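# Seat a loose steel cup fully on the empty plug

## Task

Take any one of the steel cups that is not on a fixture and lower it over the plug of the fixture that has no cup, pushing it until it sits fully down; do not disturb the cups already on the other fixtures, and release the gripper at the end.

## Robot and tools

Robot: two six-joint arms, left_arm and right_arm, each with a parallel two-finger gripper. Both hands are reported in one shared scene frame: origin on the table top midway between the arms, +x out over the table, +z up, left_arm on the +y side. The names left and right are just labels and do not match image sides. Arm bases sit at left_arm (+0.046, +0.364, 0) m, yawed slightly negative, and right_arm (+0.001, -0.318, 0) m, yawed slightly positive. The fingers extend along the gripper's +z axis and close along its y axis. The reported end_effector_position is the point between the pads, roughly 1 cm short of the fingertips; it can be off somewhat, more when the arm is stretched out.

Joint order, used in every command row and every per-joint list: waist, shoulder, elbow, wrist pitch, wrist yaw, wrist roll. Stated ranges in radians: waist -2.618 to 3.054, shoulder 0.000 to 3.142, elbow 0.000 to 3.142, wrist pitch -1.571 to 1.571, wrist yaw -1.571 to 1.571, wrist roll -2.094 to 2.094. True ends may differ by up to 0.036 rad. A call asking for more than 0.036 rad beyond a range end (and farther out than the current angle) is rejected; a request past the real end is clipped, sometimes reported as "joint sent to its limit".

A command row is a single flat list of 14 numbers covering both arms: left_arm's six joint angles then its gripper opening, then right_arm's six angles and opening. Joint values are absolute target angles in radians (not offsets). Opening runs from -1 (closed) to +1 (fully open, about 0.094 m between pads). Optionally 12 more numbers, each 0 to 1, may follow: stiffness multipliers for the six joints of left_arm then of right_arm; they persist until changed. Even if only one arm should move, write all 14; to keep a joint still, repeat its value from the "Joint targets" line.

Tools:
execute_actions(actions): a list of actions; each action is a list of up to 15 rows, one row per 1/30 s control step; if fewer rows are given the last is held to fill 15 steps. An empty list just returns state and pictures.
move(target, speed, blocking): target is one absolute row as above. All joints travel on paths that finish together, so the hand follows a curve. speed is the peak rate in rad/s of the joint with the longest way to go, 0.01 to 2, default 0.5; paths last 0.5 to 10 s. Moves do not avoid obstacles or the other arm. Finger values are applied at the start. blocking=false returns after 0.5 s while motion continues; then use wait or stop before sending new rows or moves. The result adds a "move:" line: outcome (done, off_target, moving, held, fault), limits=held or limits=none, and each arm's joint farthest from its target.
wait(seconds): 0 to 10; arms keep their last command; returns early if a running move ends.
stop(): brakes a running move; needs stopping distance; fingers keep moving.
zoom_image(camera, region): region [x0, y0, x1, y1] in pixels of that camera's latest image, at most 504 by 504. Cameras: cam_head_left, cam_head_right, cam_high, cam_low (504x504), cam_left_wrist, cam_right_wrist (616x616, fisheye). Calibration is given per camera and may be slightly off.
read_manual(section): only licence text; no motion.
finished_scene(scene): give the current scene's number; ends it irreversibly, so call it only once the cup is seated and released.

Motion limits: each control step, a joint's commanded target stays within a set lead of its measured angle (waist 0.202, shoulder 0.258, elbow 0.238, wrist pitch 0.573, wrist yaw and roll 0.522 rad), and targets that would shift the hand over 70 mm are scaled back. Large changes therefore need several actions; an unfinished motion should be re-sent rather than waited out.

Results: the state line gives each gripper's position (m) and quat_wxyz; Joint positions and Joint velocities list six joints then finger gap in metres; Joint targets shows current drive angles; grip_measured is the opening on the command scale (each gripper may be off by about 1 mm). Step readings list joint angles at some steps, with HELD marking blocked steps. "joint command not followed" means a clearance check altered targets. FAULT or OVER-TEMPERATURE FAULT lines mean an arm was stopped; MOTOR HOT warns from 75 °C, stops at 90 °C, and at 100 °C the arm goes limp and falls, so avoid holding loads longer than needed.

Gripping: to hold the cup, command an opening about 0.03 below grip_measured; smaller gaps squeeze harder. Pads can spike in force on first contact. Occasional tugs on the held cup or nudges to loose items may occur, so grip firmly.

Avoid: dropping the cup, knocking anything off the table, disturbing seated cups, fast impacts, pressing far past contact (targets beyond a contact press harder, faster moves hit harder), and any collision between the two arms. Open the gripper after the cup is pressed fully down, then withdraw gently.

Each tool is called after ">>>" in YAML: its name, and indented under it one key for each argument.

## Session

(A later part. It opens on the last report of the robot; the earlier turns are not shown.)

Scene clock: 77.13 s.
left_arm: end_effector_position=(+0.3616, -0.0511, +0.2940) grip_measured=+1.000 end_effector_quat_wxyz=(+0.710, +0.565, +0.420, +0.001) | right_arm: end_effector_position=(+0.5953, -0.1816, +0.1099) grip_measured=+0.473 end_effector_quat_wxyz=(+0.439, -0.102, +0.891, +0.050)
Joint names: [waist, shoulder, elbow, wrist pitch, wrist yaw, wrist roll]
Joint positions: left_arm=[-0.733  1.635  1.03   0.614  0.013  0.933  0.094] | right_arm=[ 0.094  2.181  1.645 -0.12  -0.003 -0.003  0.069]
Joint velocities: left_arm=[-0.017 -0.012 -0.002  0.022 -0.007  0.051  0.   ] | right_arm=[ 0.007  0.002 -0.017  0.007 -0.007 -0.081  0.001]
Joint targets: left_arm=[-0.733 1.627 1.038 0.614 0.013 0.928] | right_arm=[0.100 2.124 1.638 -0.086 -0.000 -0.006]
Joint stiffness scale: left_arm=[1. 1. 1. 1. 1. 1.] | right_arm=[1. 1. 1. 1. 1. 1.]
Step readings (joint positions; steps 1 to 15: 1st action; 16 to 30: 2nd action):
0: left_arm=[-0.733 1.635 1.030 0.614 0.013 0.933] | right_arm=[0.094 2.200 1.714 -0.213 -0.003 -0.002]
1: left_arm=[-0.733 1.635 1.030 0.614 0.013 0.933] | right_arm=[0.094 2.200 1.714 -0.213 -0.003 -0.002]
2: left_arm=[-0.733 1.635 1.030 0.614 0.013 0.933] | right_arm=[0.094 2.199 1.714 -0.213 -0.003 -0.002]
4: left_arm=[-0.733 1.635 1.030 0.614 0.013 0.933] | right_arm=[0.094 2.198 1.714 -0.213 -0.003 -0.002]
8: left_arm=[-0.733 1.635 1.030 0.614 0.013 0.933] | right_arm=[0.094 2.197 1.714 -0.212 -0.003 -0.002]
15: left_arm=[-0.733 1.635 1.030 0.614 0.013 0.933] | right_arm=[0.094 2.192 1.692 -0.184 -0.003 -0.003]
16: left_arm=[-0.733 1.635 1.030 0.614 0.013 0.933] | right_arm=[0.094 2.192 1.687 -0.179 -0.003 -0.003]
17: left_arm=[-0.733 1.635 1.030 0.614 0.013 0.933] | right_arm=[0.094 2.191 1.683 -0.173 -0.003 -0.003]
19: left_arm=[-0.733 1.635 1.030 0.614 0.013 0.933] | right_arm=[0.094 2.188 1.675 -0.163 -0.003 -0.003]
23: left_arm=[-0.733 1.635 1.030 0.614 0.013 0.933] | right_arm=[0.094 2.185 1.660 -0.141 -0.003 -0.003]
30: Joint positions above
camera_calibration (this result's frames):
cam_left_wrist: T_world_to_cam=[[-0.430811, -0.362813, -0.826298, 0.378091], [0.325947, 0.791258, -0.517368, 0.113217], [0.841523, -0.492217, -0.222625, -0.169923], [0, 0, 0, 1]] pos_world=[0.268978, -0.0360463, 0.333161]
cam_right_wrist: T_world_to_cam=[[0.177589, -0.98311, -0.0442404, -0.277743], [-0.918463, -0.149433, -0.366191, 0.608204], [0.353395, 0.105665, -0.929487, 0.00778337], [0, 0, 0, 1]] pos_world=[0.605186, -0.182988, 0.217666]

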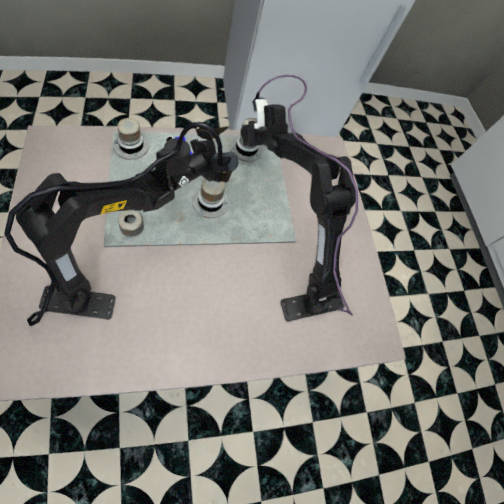

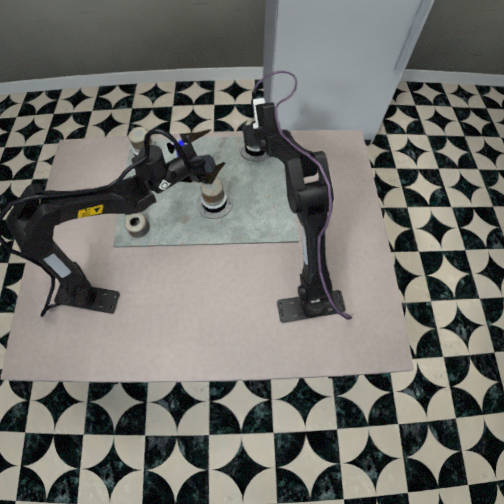

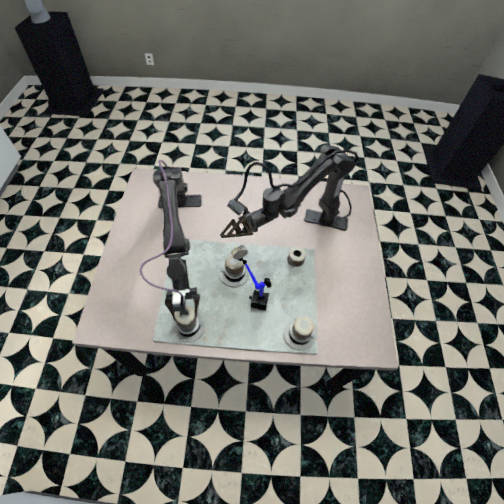

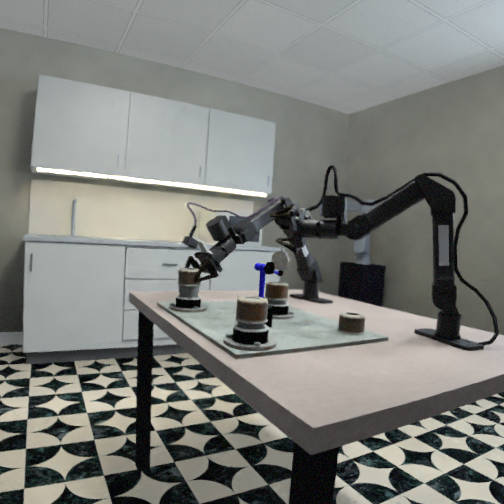

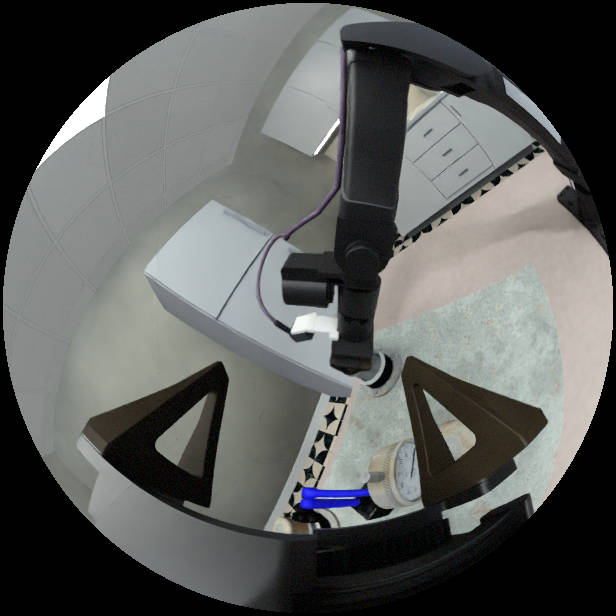

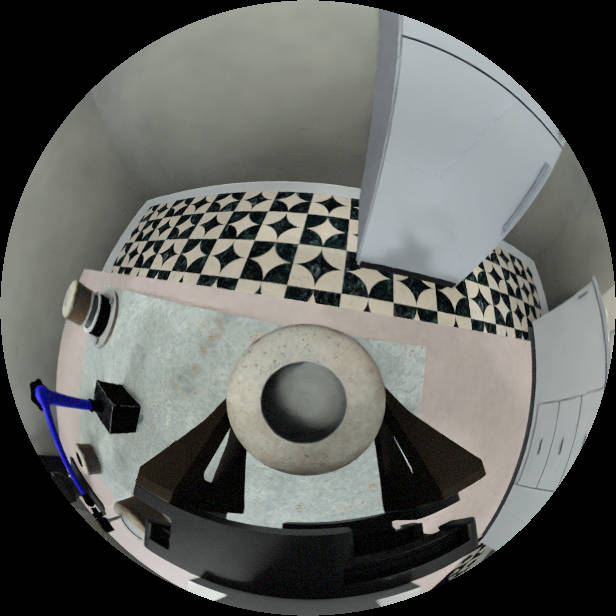

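>>> execute_actions:
  actions:
    - [[-0.733,1.627,1.038,0.614,0.013,0.928,1,0.1,2.131,1.638,-0.084,0,-0.006,0.42],[-0.733,1.627,1.038,0.614,0.013,0.928,1,0.1,2.138,1.638,-0.082,0,-0.006,0.42],[-0.733,1.627,1.038,0.614,0.013,0.928,1,0.1,2.145,1.638,-0.08,0,-0.006,0.42],[-0.733,1.627,1.038,0.614,0.013,0.928,1,0.1,2.152,1.638,-0.078,0,-0.006,0.42],[-0.733,1.627,1.038,0.614,0.013,0.928,1,0.1,2.158,1.638,-0.076,0,-0.006,0.42],[-0.733,1.627,1.038,0.614,0.013,0.928,1,0.1,2.163,1.638,-0.074,0,-0.006,0.42],[-0.733,1.627,1.038,0.614,0.013,0.928,1,0.1,2.166,1.637,-0.072,0,-0.006,0.42],[-0.733,1.627,1.038,0.614,0.013,0.928,1,0.1,2.168,1.635,-0.069,0,-0.006,0.42],[-0.733,1.627,1.038,0.614,0.013,0.928,1,0.1,2.1695,1.633,-0.066,0,-0.006,0.42],[-0.733,1.627,1.038,0.614,0.013,0.928,1,0.1,2.171,1.631,-0.063,0,-0.006,0.42],[-0.733,1.627,1.038,0.614,0.013,0.928,1,0.1,2.1725,1.629,-0.06,0,-0.006,0.42],[-0.733,1.627,1.038,0.614,0.013,0.928,1,0.1,2.174,1.627,-0.057,0,-0.006,0.42],[-0.733,1.627,1.038,0.614,0.013,0.928,1,0.1,2.1755,1.625,-0.054,0,-0.006,0.42],[-0.733,1.627,1.038,0.614,0.013,0.928,1,0.1,2.177,1.623,-0.051,0,-0.006,0.42],[-0.733,1.627,1.038,0.614,0.013,0.928,1,0.1,2.1785,1.621,-0.048,0,-0.006,0.42]]
    - [[-0.733,1.627,1.038,0.614,0.013,0.928,1,0.1,2.18,1.619,-0.045,0,-0.006,0.42],[-0.733,1.627,1.038,0.614,0.013,0.928,1,0.1,2.1815,1.617,-0.042,0,-0.006,0.42],[-0.733,1.627,1.038,0.614,0.013,0.928,1,0.1,2.183,1.615,-0.039,0,-0.006,0.42],[-0.733,1.627,1.038,0.614,0.013,0.928,1,0.1,2.1845,1.613,-0.036,0,-0.006,0.42],[-0.733,1.627,1.038,0.614,0.013,0.928,1,0.1,2.186,1.611,-0.033,0,-0.006,0.42],[-0.733,1.627,1.038,0.614,0.013,0.928,1,0.1,2.1875,1.609,-0.03,0,-0.006,0.42],[-0.733,1.627,1.038,0.614,0.013,0.928,1,0.1,2.189,1.607,-0.027,0,-0.006,0.42],[-0.733,1.627,1.038,0.614,0.013,0.928,1,0.1,2.1905,1.605,-0.024,0,-0.006,0.42],[-0.733,1.627,1.038,0.614,0.013,0.928,1,0.1,2.192,1.603,-0.021,0,-0.006,0.42],[-0.733,1.627,1.038,0.614,0.013,0.928,1,0.1,2.1935,1.601,-0.018,0,-0.006,0.42],[-0.733,1.627,1.038,0.614,0.013,0.928,1,0.1,2.195,1.599,-0.015,0,-0.006,0.42]]

>>> zoom_image:
  camera: "cam_low"
  region: [155, 245, 225, 315]

Scene clock: 82.37 s.
left_arm: end_effector_position=(+0.3616, -0.0511, +0.2940) grip_measured=+1.000 end_effector_quat_wxyz=(+0.710, +0.565, +0.420, +0.001) | right_arm: end_effector_position=(+0.5953, -0.1816, +0.0980) grip_measured=+0.473 end_effector_quat_wxyz=(+0.442, -0.102, +0.890, +0.050)
Joint names: [waist, shoulder, elbow, wrist pitch, wrist yaw, wrist roll]
Joint positions: left_arm=[-0.733  1.635  1.03   0.614  0.013  0.933  0.094] | right_arm=[ 0.094  2.193  1.611 -0.066 -0.003 -0.003  0.069]
Joint velocities: left_arm=[-0.007 -0.002  0.012  0.022 -0.022 -0.022  0.   ] | right_arm=[ 0.012 -0.002  0.002  0.051 -0.066  0.037 -0.   ]
Joint targets: left_arm=[-0.733 1.627 1.038 0.614 0.013 0.928] | right_arm=[0.100 2.195 1.599 -0.015 -0.000 -0.006]
Joint stiffness scale: left_arm=[1. 1. 1. 1. 1. 1.] | right_arm=[1. 1. 1. 1. 1. 1.]
Step readings (joint positions; steps 1 to 15: 1st action; 16 to 30: 2nd action):
0: left_arm=[-0.733 1.635 1.030 0.614 0.013 0.933] | right_arm=[0.094 2.181 1.644 -0.119 -0.003 -0.003]
1: left_arm=[-0.733 1.635 1.030 0.614 0.013 0.933] | right_arm=[0.094 2.181 1.644 -0.119 -0.003 -0.003]
2: left_arm=[-0.733 1.635 1.030 0.614 0.013 0.933] | right_arm=[0.094 2.181 1.644 -0.119 -0.003 -0.003]
4: left_arm=[-0.733 1.635 1.030 0.614 0.013 0.933] | right_arm=[0.094 2.181 1.644 -0.119 -0.003 -0.003]
8: left_arm=[-0.733 1.635 1.030 0.614 0.013 0.933] | right_arm=[0.094 2.181 1.644 -0.118 -0.003 -0.003]
15: left_arm=[-0.733 1.635 1.030 0.614 0.013 0.933] | right_arm=[0.094 2.181 1.631 -0.100 -0.003 -0.003]
16: left_arm=[-0.733 1.635 1.030 0.614 0.013 0.933] | right_arm=[0.094 2.181 1.629 -0.097 -0.003 -0.003]
17: left_arm=[-0.733 1.635 1.030 0.614 0.013 0.933] | right_arm=[0.094 2.182 1.627 -0.094 -0.003 -0.003]
19: left_arm=[-0.733 1.635 1.030 0.614 0.013 0.933] | right_arm=[0.094 2.185 1.624 -0.089 -0.003 -0.003]
23: left_arm=[-0.733 1.635 1.030 0.614 0.013 0.933] | right_arm=[0.094 2.193 1.616 -0.074 -0.003 -0.003]
30: Joint positions above
camera_calibration (this result's frames):
cam_left_wrist: T_world_to_cam=[[-0.430811, -0.362813, -0.826298, 0.378091], [0.325947, 0.791258, -0.517368, 0.113217], [0.841523, -0.492217, -0.222625, -0.169923], [0, 0, 0, 1]] pos_world=[0.268978, -0.0360463, 0.333161]
cam_right_wrist: T_world_to_cam=[[0.177887, -0.983042, -0.0445439, -0.278398], [-0.915989, -0.148872, -0.37256, 0.60317], [0.359611, 0.107075, -0.926938, -0.0068944], [0, 0, 0, 1]] pos_world=[0.604499, -0.183144, 0.205925]

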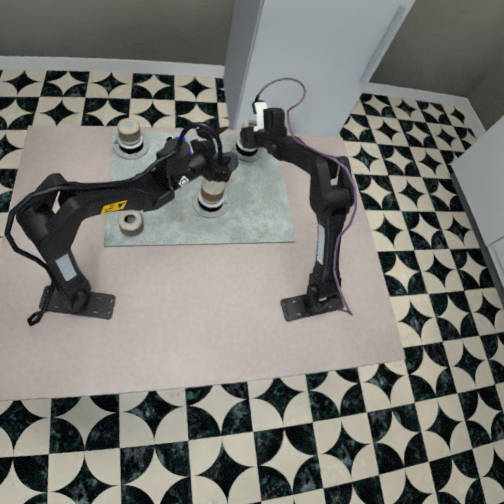

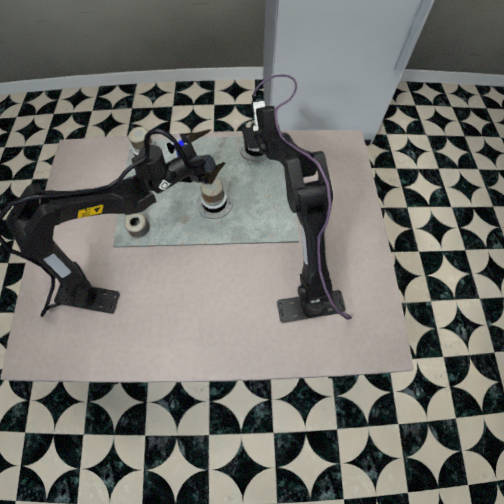

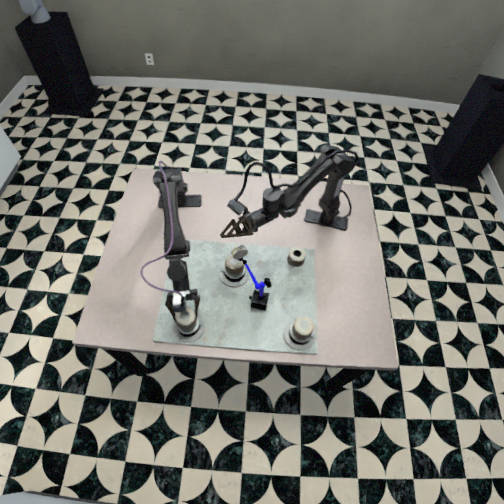

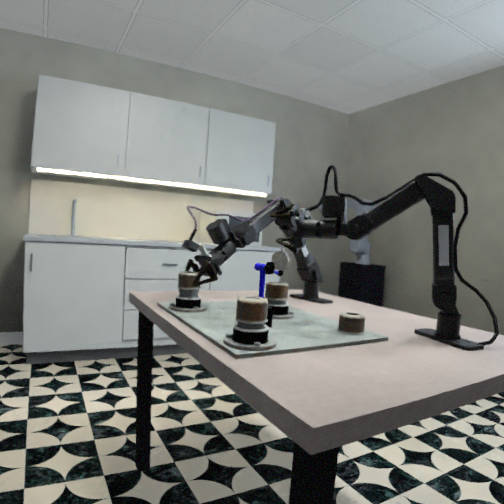

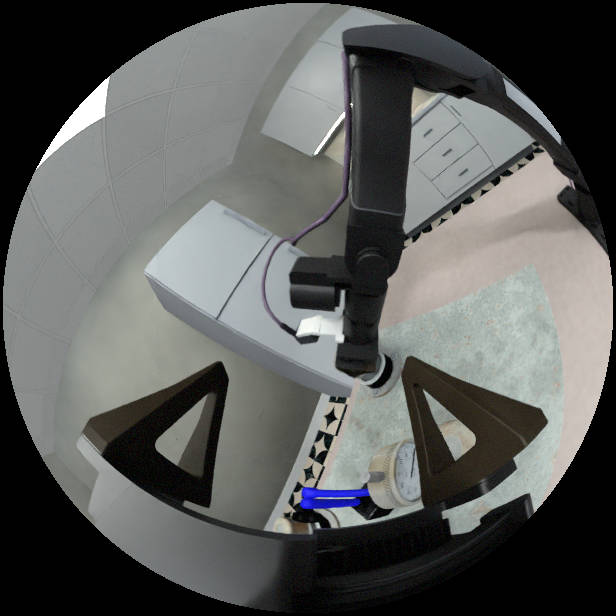

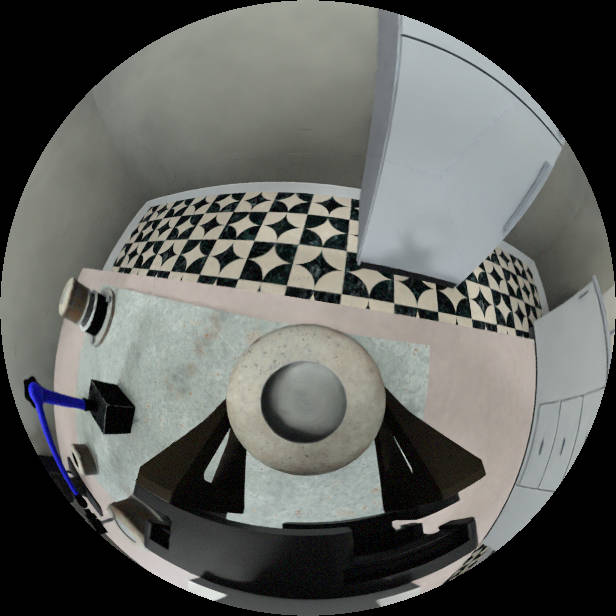

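Region (155, 245, 225, 315) of cam_low's 504x504 image, scaled by 7.200, with more detail than that image has.

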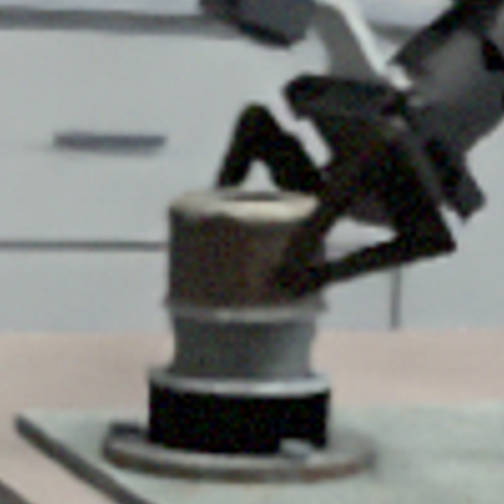

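>>> execute_actions:
  actions:
    - [[-0.733,1.627,1.038,0.614,0.013,0.928,1,0.1,2.196,1.604,-0.015,0,-0.006,0.42],[-0.733,1.627,1.038,0.614,0.013,0.928,1,0.1,2.197,1.609,-0.015,0,-0.006,0.42],[-0.733,1.627,1.038,0.614,0.013,0.928,1,0.1,2.199,1.612,-0.014,0,-0.006,0.42],[-0.733,1.627,1.038,0.614,0.013,0.928,1,0.1,2.201,1.612,-0.013,0,-0.006,0.42],[-0.733,1.627,1.038,0.614,0.013,0.928,1,0.1,2.203,1.612,-0.012,0,-0.006,0.42],[-0.733,1.627,1.038,0.614,0.013,0.928,1,0.1,2.205,1.612,-0.011,0,-0.006,0.42],[-0.733,1.627,1.038,0.614,0.013,0.928,1,0.1,2.207,1.611,-0.01,0,-0.006,0.42],[-0.733,1.627,1.038,0.614,0.013,0.928,1,0.1,2.209,1.61,-0.009,0,-0.006,0.42],[-0.733,1.627,1.038,0.614,0.013,0.928,1,0.1,2.211,1.609,-0.008,0,-0.006,0.42],[-0.733,1.627,1.038,0.614,0.013,0.928,1,0.1,2.213,1.608,-0.007,0,-0.006,0.42],[-0.733,1.627,1.038,0.614,0.013,0.928,1,0.1,2.215,1.607,-0.006,0,-0.006,0.42],[-0.733,1.627,1.038,0.614,0.013,0.928,1,0.1,2.217,1.606,-0.005,0,-0.006,0.42]]

>>> zoom_image:
  camera: "cam_low"
  region: [155, 245, 225, 315]

Scene clock: 85.80 s.
left_arm: end_effector_position=(+0.3616, -0.0511, +0.2940) grip_measured=+1.000 end_effector_quat_wxyz=(+0.710, +0.565, +0.420, +0.001) | right_arm: end_effector_position=(+0.5954, -0.1816, +0.0980) grip_measured=+0.473 end_effector_quat_wxyz=(+0.442, -0.102, +0.890, +0.050)
Joint names: [waist, shoulder, elbow, wrist pitch, wrist yaw, wrist roll]
Joint positions: left_arm=[-0.733  1.635  1.03   0.614  0.013  0.933  0.094] | right_arm=[ 0.094  2.193  1.61  -0.066 -0.003 -0.003  0.069]
Joint velocities: left_arm=[-0.007  0.027  0.007 -0.051 -0.007  0.066  0.   ] | right_arm=[ 0.002 -0.002 -0.002 -0.037 -0.022 -0.037 -0.   ]
Joint targets: left_arm=[-0.733 1.627 1.038 0.614 0.013 0.928] | right_arm=[0.100 2.217 1.606 -0.005 0.000 -0.006]
Joint stiffness scale: left_arm=[1. 1. 1. 1. 1. 1.] | right_arm=[1. 1. 1. 1. 1. 1.]
Step readings (joint positions):
0: left_arm=[-0.733 1.635 1.030 0.614 0.013 0.933] | right_arm=[0.094 2.193 1.610 -0.066 -0.003 -0.003]
1: left_arm=[-0.733 1.635 1.030 0.614 0.013 0.933] | right_arm=[0.094 2.193 1.610 -0.066 -0.003 -0.003]
2: left_arm=[-0.733 1.635 1.030 0.614 0.013 0.933] | right_arm=[0.094 2.193 1.610 -0.066 -0.003 -0.003]
4: left_arm=[-0.733 1.635 1.030 0.614 0.013 0.933] | right_arm=[0.094 2.193 1.610 -0.066 -0.003 -0.003]
8: left_arm=[-0.733 1.635 1.030 0.614 0.013 0.933] | right_arm=[0.094 2.193 1.610 -0.066 -0.003 -0.003]
15: Joint positions above
camera_calibration (this result's frames):
cam_left_wrist: T_world_to_cam=[[-0.430811, -0.362813, -0.826298, 0.378091], [0.325947, 0.791258, -0.517368, 0.113217], [0.841523, -0.492217, -0.222625, -0.169923], [0, 0, 0, 1]] pos_world=[0.268978, -0.0360463, 0.333161]
cam_right_wrist: T_world_to_cam=[[0.177903, -0.983039, -0.0445607, -0.278405], [-0.915851, -0.14884, -0.372913, 0.603145], [0.359956, 0.107153, -0.926796, -0.00712287], [0, 0, 0, 1]] pos_world=[0.604484, -0.183148, 0.205913]

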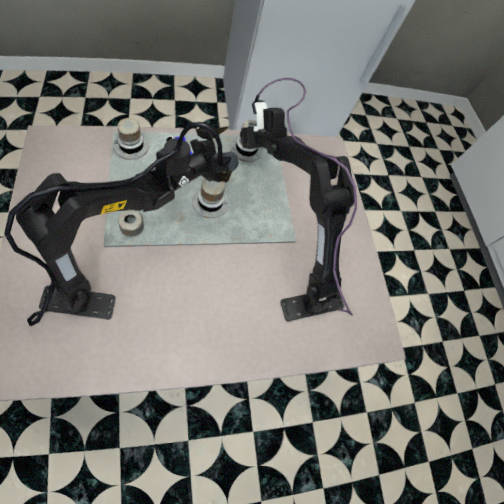

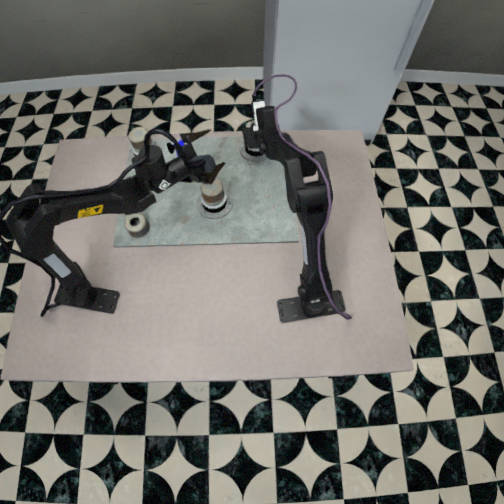

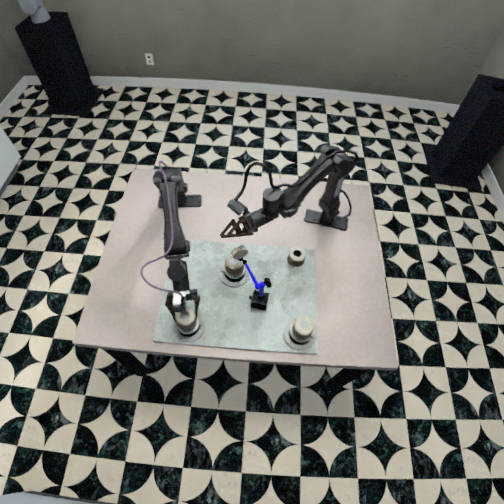

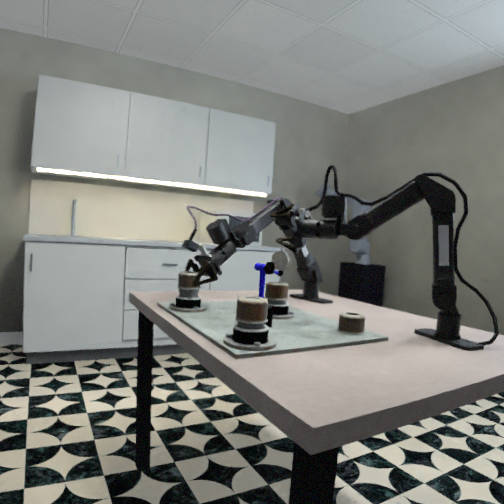

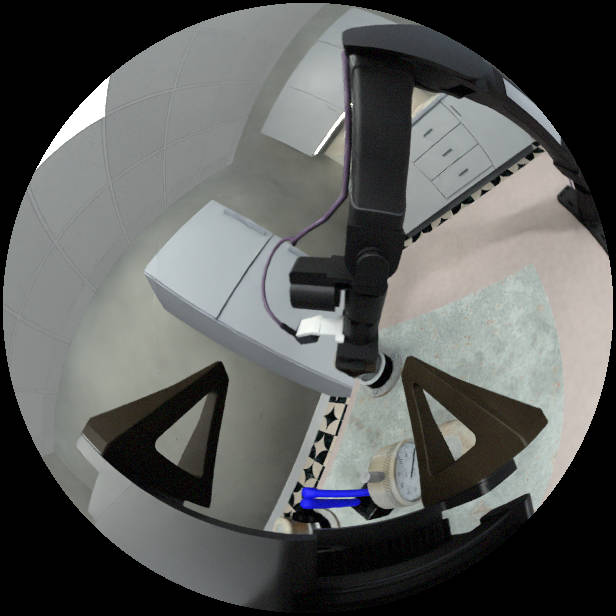

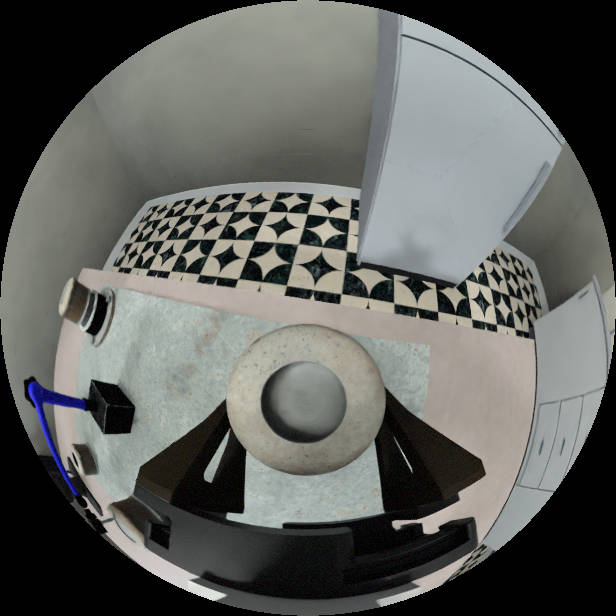

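Region (155, 245, 225, 315) of cam_low's 504x504 image, scaled by 7.200, with more detail than that image has.

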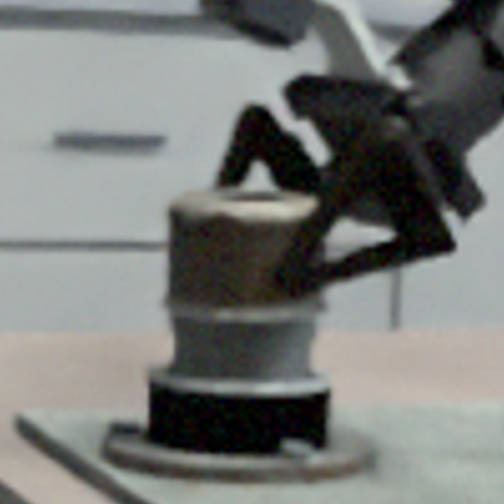

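>>> execute_actions:
  actions:
    - [[-0.733,1.627,1.038,0.614,0.013,0.928,1,0.1,2.21,1.616,-0.012,0,-0.006,0.42],[-0.733,1.627,1.038,0.614,0.013,0.928,1,0.1,2.203,1.626,-0.019,0,-0.006,0.42],[-0.733,1.627,1.038,0.614,0.013,0.928,1,0.1,2.196,1.636,-0.026,0,-0.006,0.42],[-0.733,1.627,1.038,0.614,0.013,0.928,1,0.1,2.19,1.646,-0.032,0,-0.006,0.42],[-0.733,1.627,1.038,0.614,0.013,0.928,1,0.1,2.186,1.654,-0.036,0,-0.006,0.42],[-0.733,1.627,1.038,0.614,0.013,0.928,1,0.1,2.186,1.658,-0.04,0,-0.006,0.42],[-0.733,1.627,1.038,0.614,0.013,0.928,1,0.1,2.187,1.661,-0.044,0,-0.006,0.42],[-0.733,1.627,1.038,0.614,0.013,0.928,1,0.1,2.188,1.664,-0.048,0,-0.006,0.42],[-0.733,1.627,1.038,0.614,0.013,0.928,1,0.1,2.189,1.667,-0.052,0,-0.006,0.42],[-0.733,1.627,1.038,0.614,0.013,0.928,1,0.1,2.19,1.67,-0.056,0,-0.006,0.42],[-0.733,1.627,1.038,0.614,0.013,0.928,1,0.1,2.191,1.673,-0.06,0,-0.006,0.42],[-0.733,1.627,1.038,0.614,0.013,0.928,1,0.1,2.192,1.675,-0.064,0,-0.006,0.42]]

>>> zoom_image:
  camera: "cam_low"
  region: [155, 245, 225, 315]

Scene clock: 88.27 s.
left_arm: end_effector_position=(+0.3616, -0.0511, +0.2940) grip_measured=+1.000 end_effector_quat_wxyz=(+0.710, +0.565, +0.420, +0.001) | right_arm: end_effector_position=(+0.5954, -0.1816, +0.0987) grip_measured=+0.473 end_effector_quat_wxyz=(+0.437, -0.102, +0.892, +0.049)
Joint names: [waist, shoulder, elbow, wrist pitch, wrist yaw, wrist roll]
Joint positions: left_arm=[-0.733  1.635  1.03   0.614  0.013  0.933  0.094] | right_arm=[ 0.094  2.196  1.626 -0.09  -0.002 -0.003  0.069]
Joint velocities: left_arm=[-0.007 -0.012 -0.012 -0.007 -0.051 -0.051  0.   ] | right_arm=[-0.012 -0.017  0.012  0.007  0.022  0.051 -0.   ]
Joint targets: left_arm=[-0.733 1.627 1.038 0.614 0.013 0.928] | right_arm=[0.100 2.192 1.675 -0.064 0.000 -0.006]
Joint stiffness scale: left_arm=[1. 1. 1. 1. 1. 1.] | right_arm=[1. 1. 1. 1. 1. 1.]
Step readings (joint positions):
0: left_arm=[-0.733 1.635 1.030 0.614 0.013 0.933] | right_arm=[0.094 2.193 1.610 -0.066 -0.003 -0.003]
1: left_arm=[-0.733 1.635 1.030 0.614 0.013 0.933] | right_arm=[0.094 2.193 1.610 -0.066 -0.003 -0.003]
2: left_arm=[-0.733 1.635 1.030 0.614 0.013 0.933] | right_arm=[0.094 2.193 1.610 -0.066 -0.003 -0.003]
4: left_arm=[-0.733 1.635 1.030 0.614 0.013 0.933] | right_arm=[0.094 2.193 1.610 -0.066 -0.003 -0.003]
8: left_arm=[-0.733 1.635 1.030 0.614 0.013 0.933] | right_arm=[0.094 2.193 1.613 -0.070 -0.002 -0.003]
15: Joint positions above
camera_calibration (this result's frames):
cam_left_wrist: T_world_to_cam=[[-0.430811, -0.362813, -0.826298, 0.378091], [0.325947, 0.791258, -0.517368, 0.113217], [0.841523, -0.492217, -0.222625, -0.169923], [0, 0, 0, 1]] pos_world=[0.268978, -0.0360463, 0.333161]
cam_right_wrist: T_world_to_cam=[[0.177147, -0.983207, -0.0438545, -0.278091], [-0.91971, -0.149515, -0.363014, 0.604655], [0.350361, 0.10464, -0.930751, -0.000886129], [0, 0, 0, 1]] pos_world=[0.60568, -0.182923, 0.206478]

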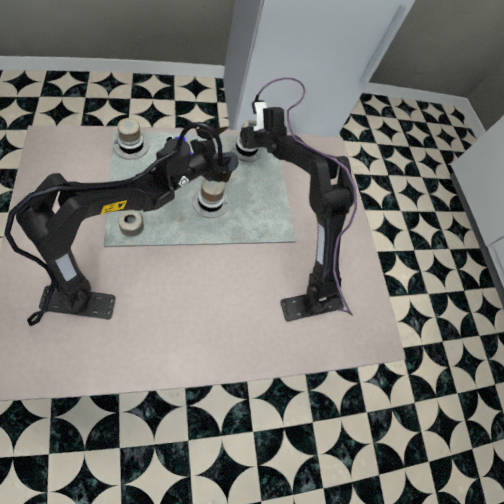

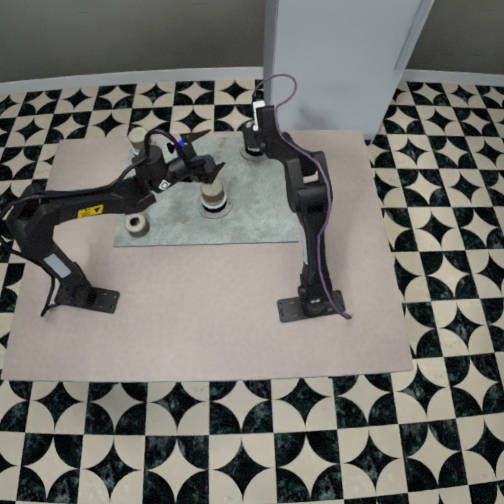

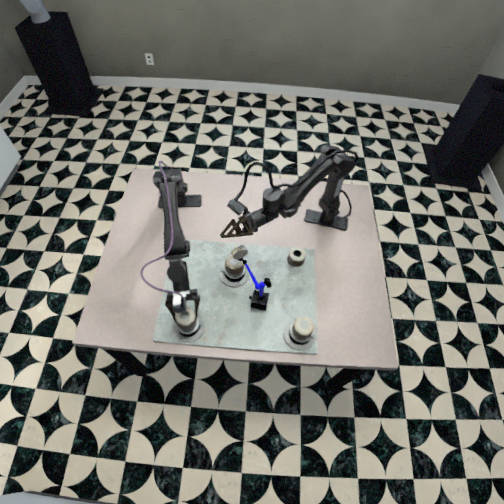

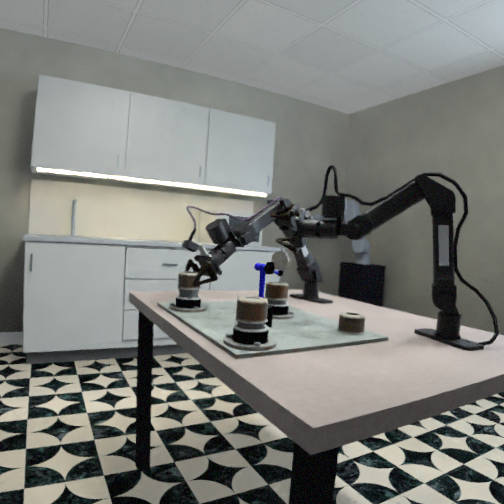

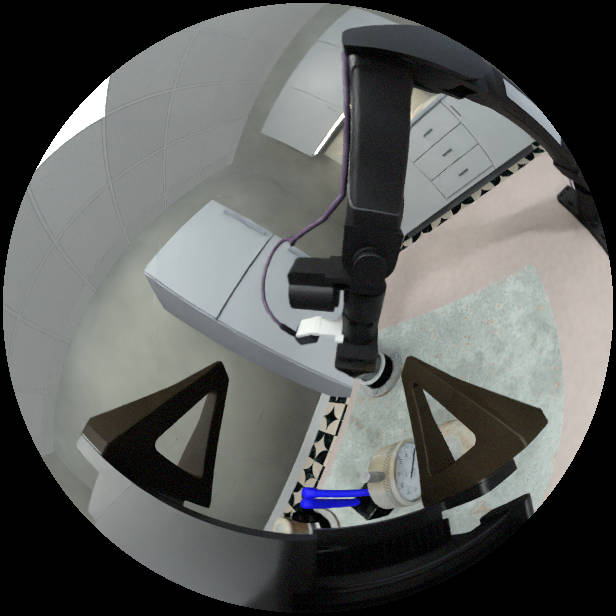

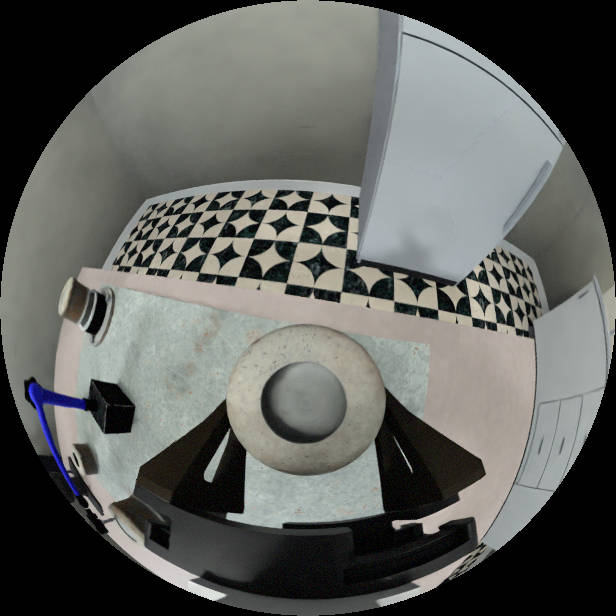

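Region (155, 245, 225, 315) of cam_low's 504x504 image, scaled by 7.200, with more detail than that image has.

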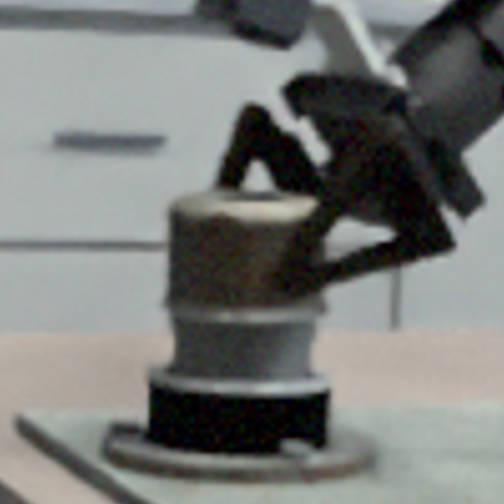

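>>> execute_actions:
  actions:
    - [[-0.733,1.627,1.038,0.614,0.013,0.928,1,0.1,2.193,1.668,-0.06,0,-0.006,0.42],[-0.733,1.627,1.038,0.614,0.013,0.928,1,0.1,2.194,1.661,-0.055,0,-0.006,0.42],[-0.733,1.627,1.038,0.614,0.013,0.928,1,0.1,2.196,1.654,-0.05,0,-0.006,0.42],[-0.733,1.627,1.038,0.614,0.013,0.928,1,0.1,2.198,1.648,-0.046,0,-0.006,0.42],[-0.733,1.627,1.038,0.614,0.013,0.928,1,0.1,2.2,1.645,-0.044,0,-0.006,0.42],[-0.733,1.627,1.038,0.614,0.013,0.928,1,0.1,2.202,1.642,-0.042,0,-0.006,0.42],[-0.733,1.627,1.038,0.614,0.013,0.928,1,0.1,2.204,1.639,-0.04,0,-0.006,0.42],[-0.733,1.627,1.038,0.614,0.013,0.928,1,0.1,2.206,1.636,-0.038,0,-0.006,0.42],[-0.733,1.627,1.038,0.614,0.013,0.928,1,0.1,2.208,1.633,-0.036,0,-0.006,0.42],[-0.733,1.627,1.038,0.614,0.013,0.928,1,0.1,2.21,1.63,-0.034,0,-0.006,0.42],[-0.733,1.627,1.038,0.614,0.013,0.928,1,0.1,2.212,1.628,-0.032,0,-0.006,0.42],[-0.733,1.627,1.038,0.614,0.013,0.928,1,0.1,2.214,1.626,-0.03,0,-0.006,0.42]]

>>> zoom_image:
  camera: "cam_low"
  region: [155, 245, 225, 315]

Scene clock: 92.33 s.
left_arm: end_effector_position=(+0.3616, -0.0511, +0.2940) grip_measured=+1.000 end_effector_quat_wxyz=(+0.710, +0.565, +0.420, +0.001) | right_arm: end_effector_position=(+0.5954, -0.1816, +0.0983) grip_measured=+0.473 end_effector_quat_wxyz=(+0.437, -0.102, +0.893, +0.049)
Joint names: [waist, shoulder, elbow, wrist pitch, wrist yaw, wrist roll]
Joint positions: left_arm=[-0.733  1.635  1.03   0.614  0.013  0.933  0.094] | right_arm=[ 0.094  2.197  1.627 -0.091 -0.002 -0.003  0.069]
Joint velocities: left_arm=[-0.012 -0.012 -0.002 -0.007 -0.007 -0.066  0.   ] | right_arm=[-0.017  0.022 -0.007 -0.022 -0.007  0.037  0.   ]
Joint targets: left_arm=[-0.733 1.627 1.038 0.614 0.013 0.928] | right_arm=[0.100 2.214 1.626 -0.030 0.000 -0.006]
Joint stiffness scale: left_arm=[1. 1. 1. 1. 1. 1.] | right_arm=[1. 1. 1. 1. 1. 1.]
Step readings (joint positions):
0: left_arm=[-0.733 1.635 1.030 0.614 0.013 0.933] | right_arm=[0.094 2.196 1.627 -0.091 -0.002 -0.003]
1: left_arm=[-0.733 1.635 1.030 0.614 0.013 0.933] | right_arm=[0.094 2.196 1.627 -0.091 -0.002 -0.003]
2: left_arm=[-0.733 1.635 1.030 0.614 0.013 0.933] | right_arm=[0.094 2.196 1.627 -0.091 -0.002 -0.003]
4: left_arm=[-0.733 1.635 1.030 0.614 0.013 0.933] | right_arm=[0.094 2.196 1.627 -0.091 -0.002 -0.003]
8: left_arm=[-0.733 1.635 1.030 0.614 0.013 0.933] | right_arm=[0.094 2.197 1.627 -0.091 -0.002 -0.003]
15: Joint positions above
camera_calibration (this result's frames):
cam_left_wrist: T_world_to_cam=[[-0.430811, -0.362813, -0.826298, 0.378091], [0.325947, 0.791258, -0.517368, 0.113217], [0.841523, -0.492217, -0.222625, -0.169923], [0, 0, 0, 1]] pos_world=[0.268978, -0.0360463, 0.333161]
cam_right_wrist: T_world_to_cam=[[0.177082, -0.983222, -0.0437861, -0.278083], [-0.920249, -0.149638, -0.361594, 0.604598], [0.348975, 0.104326, -0.931307, -0.000426871], [0, 0, 0, 1]] pos_world=[0.605773, -0.182902, 0.206045]

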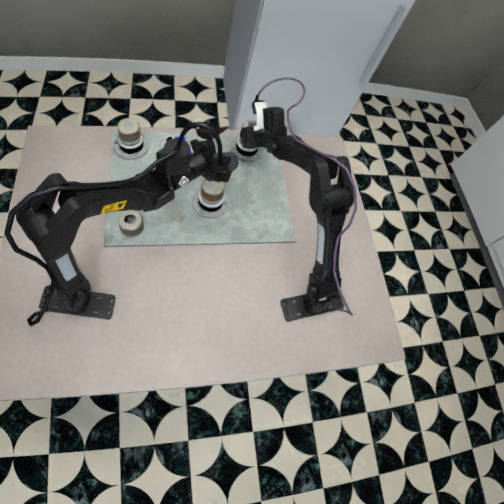

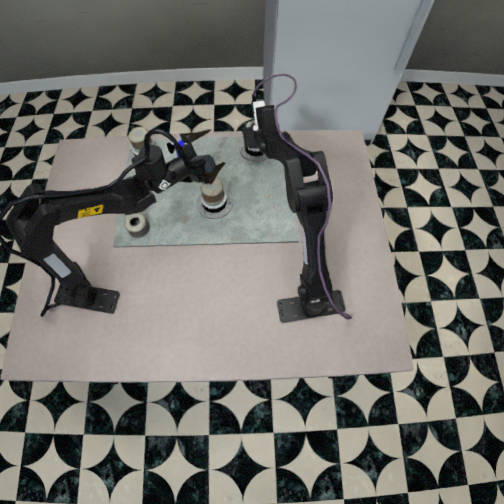

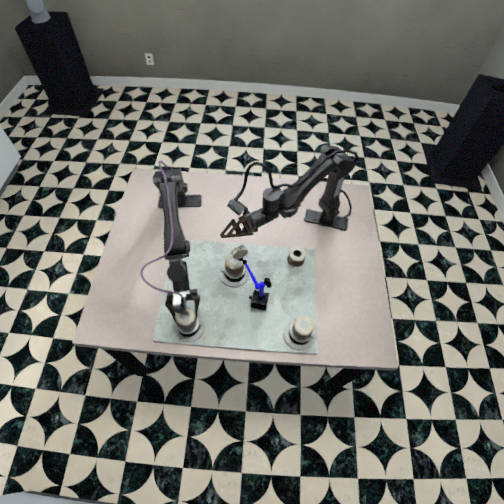

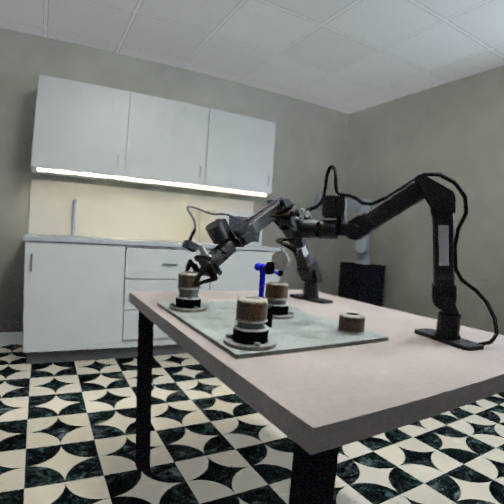

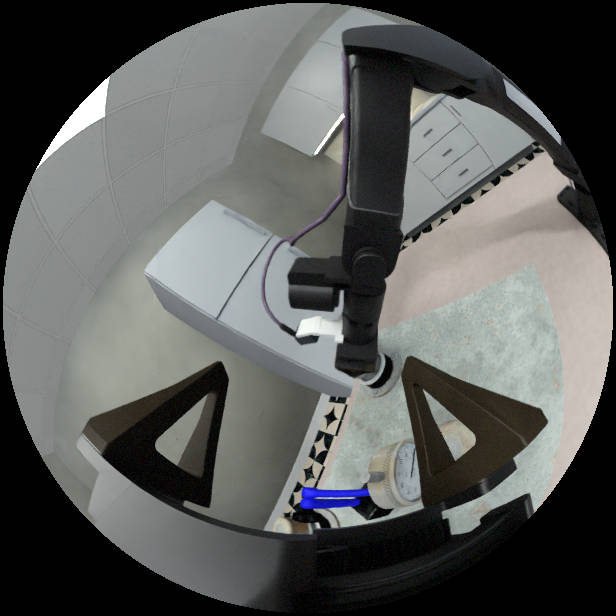

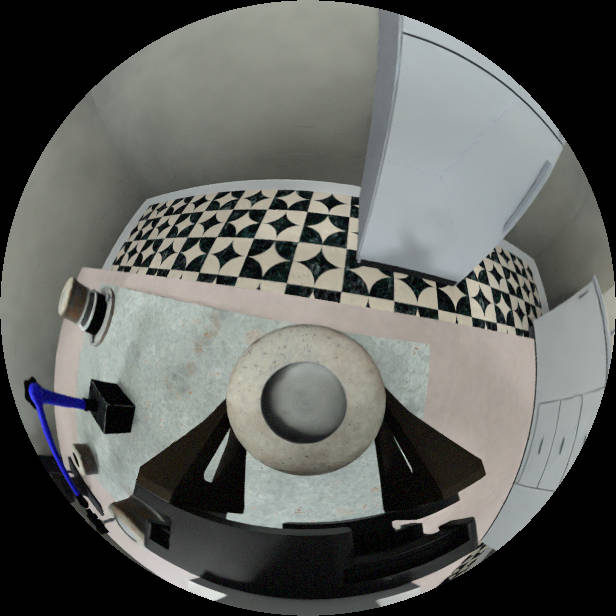

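Region (155, 245, 225, 315) of cam_low's 504x504 image, scaled by 7.200, with more detail than that image has.

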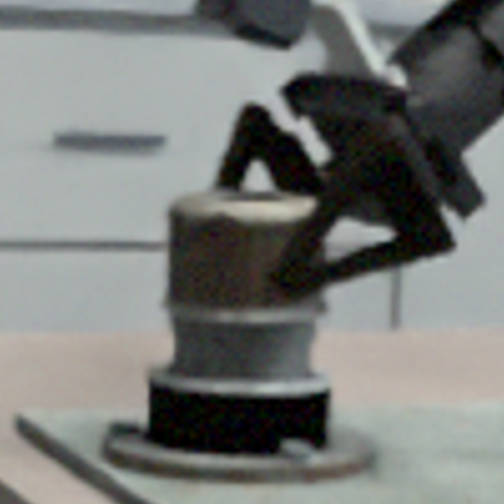

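>>> zoom_image:
  camera: "cam_high"
  region: [155, 285, 215, 345]

>>> zoom_image:
  camera: "cam_low"
  region: [245, 265, 315, 335]

Region (155, 285, 215, 345) of cam_high's 504x504 image, scaled by 8.400, with more detail than that image has.

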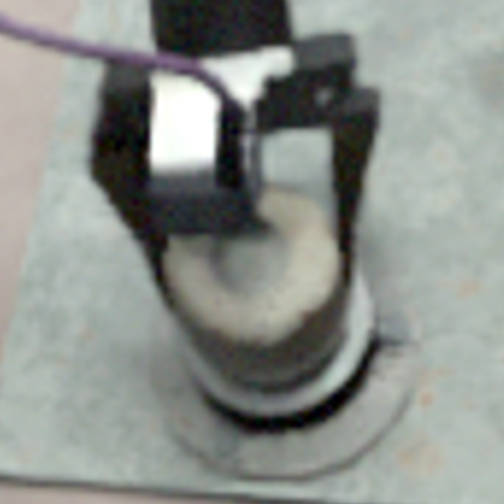

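Region (245, 265, 315, 335) of cam_low's 504x504 image, scaled by 7.200, with more detail than that image has.

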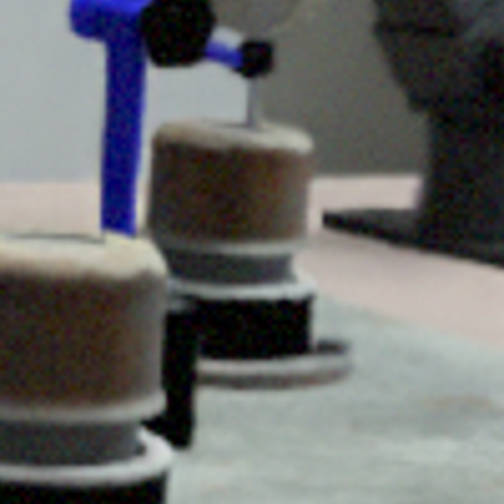

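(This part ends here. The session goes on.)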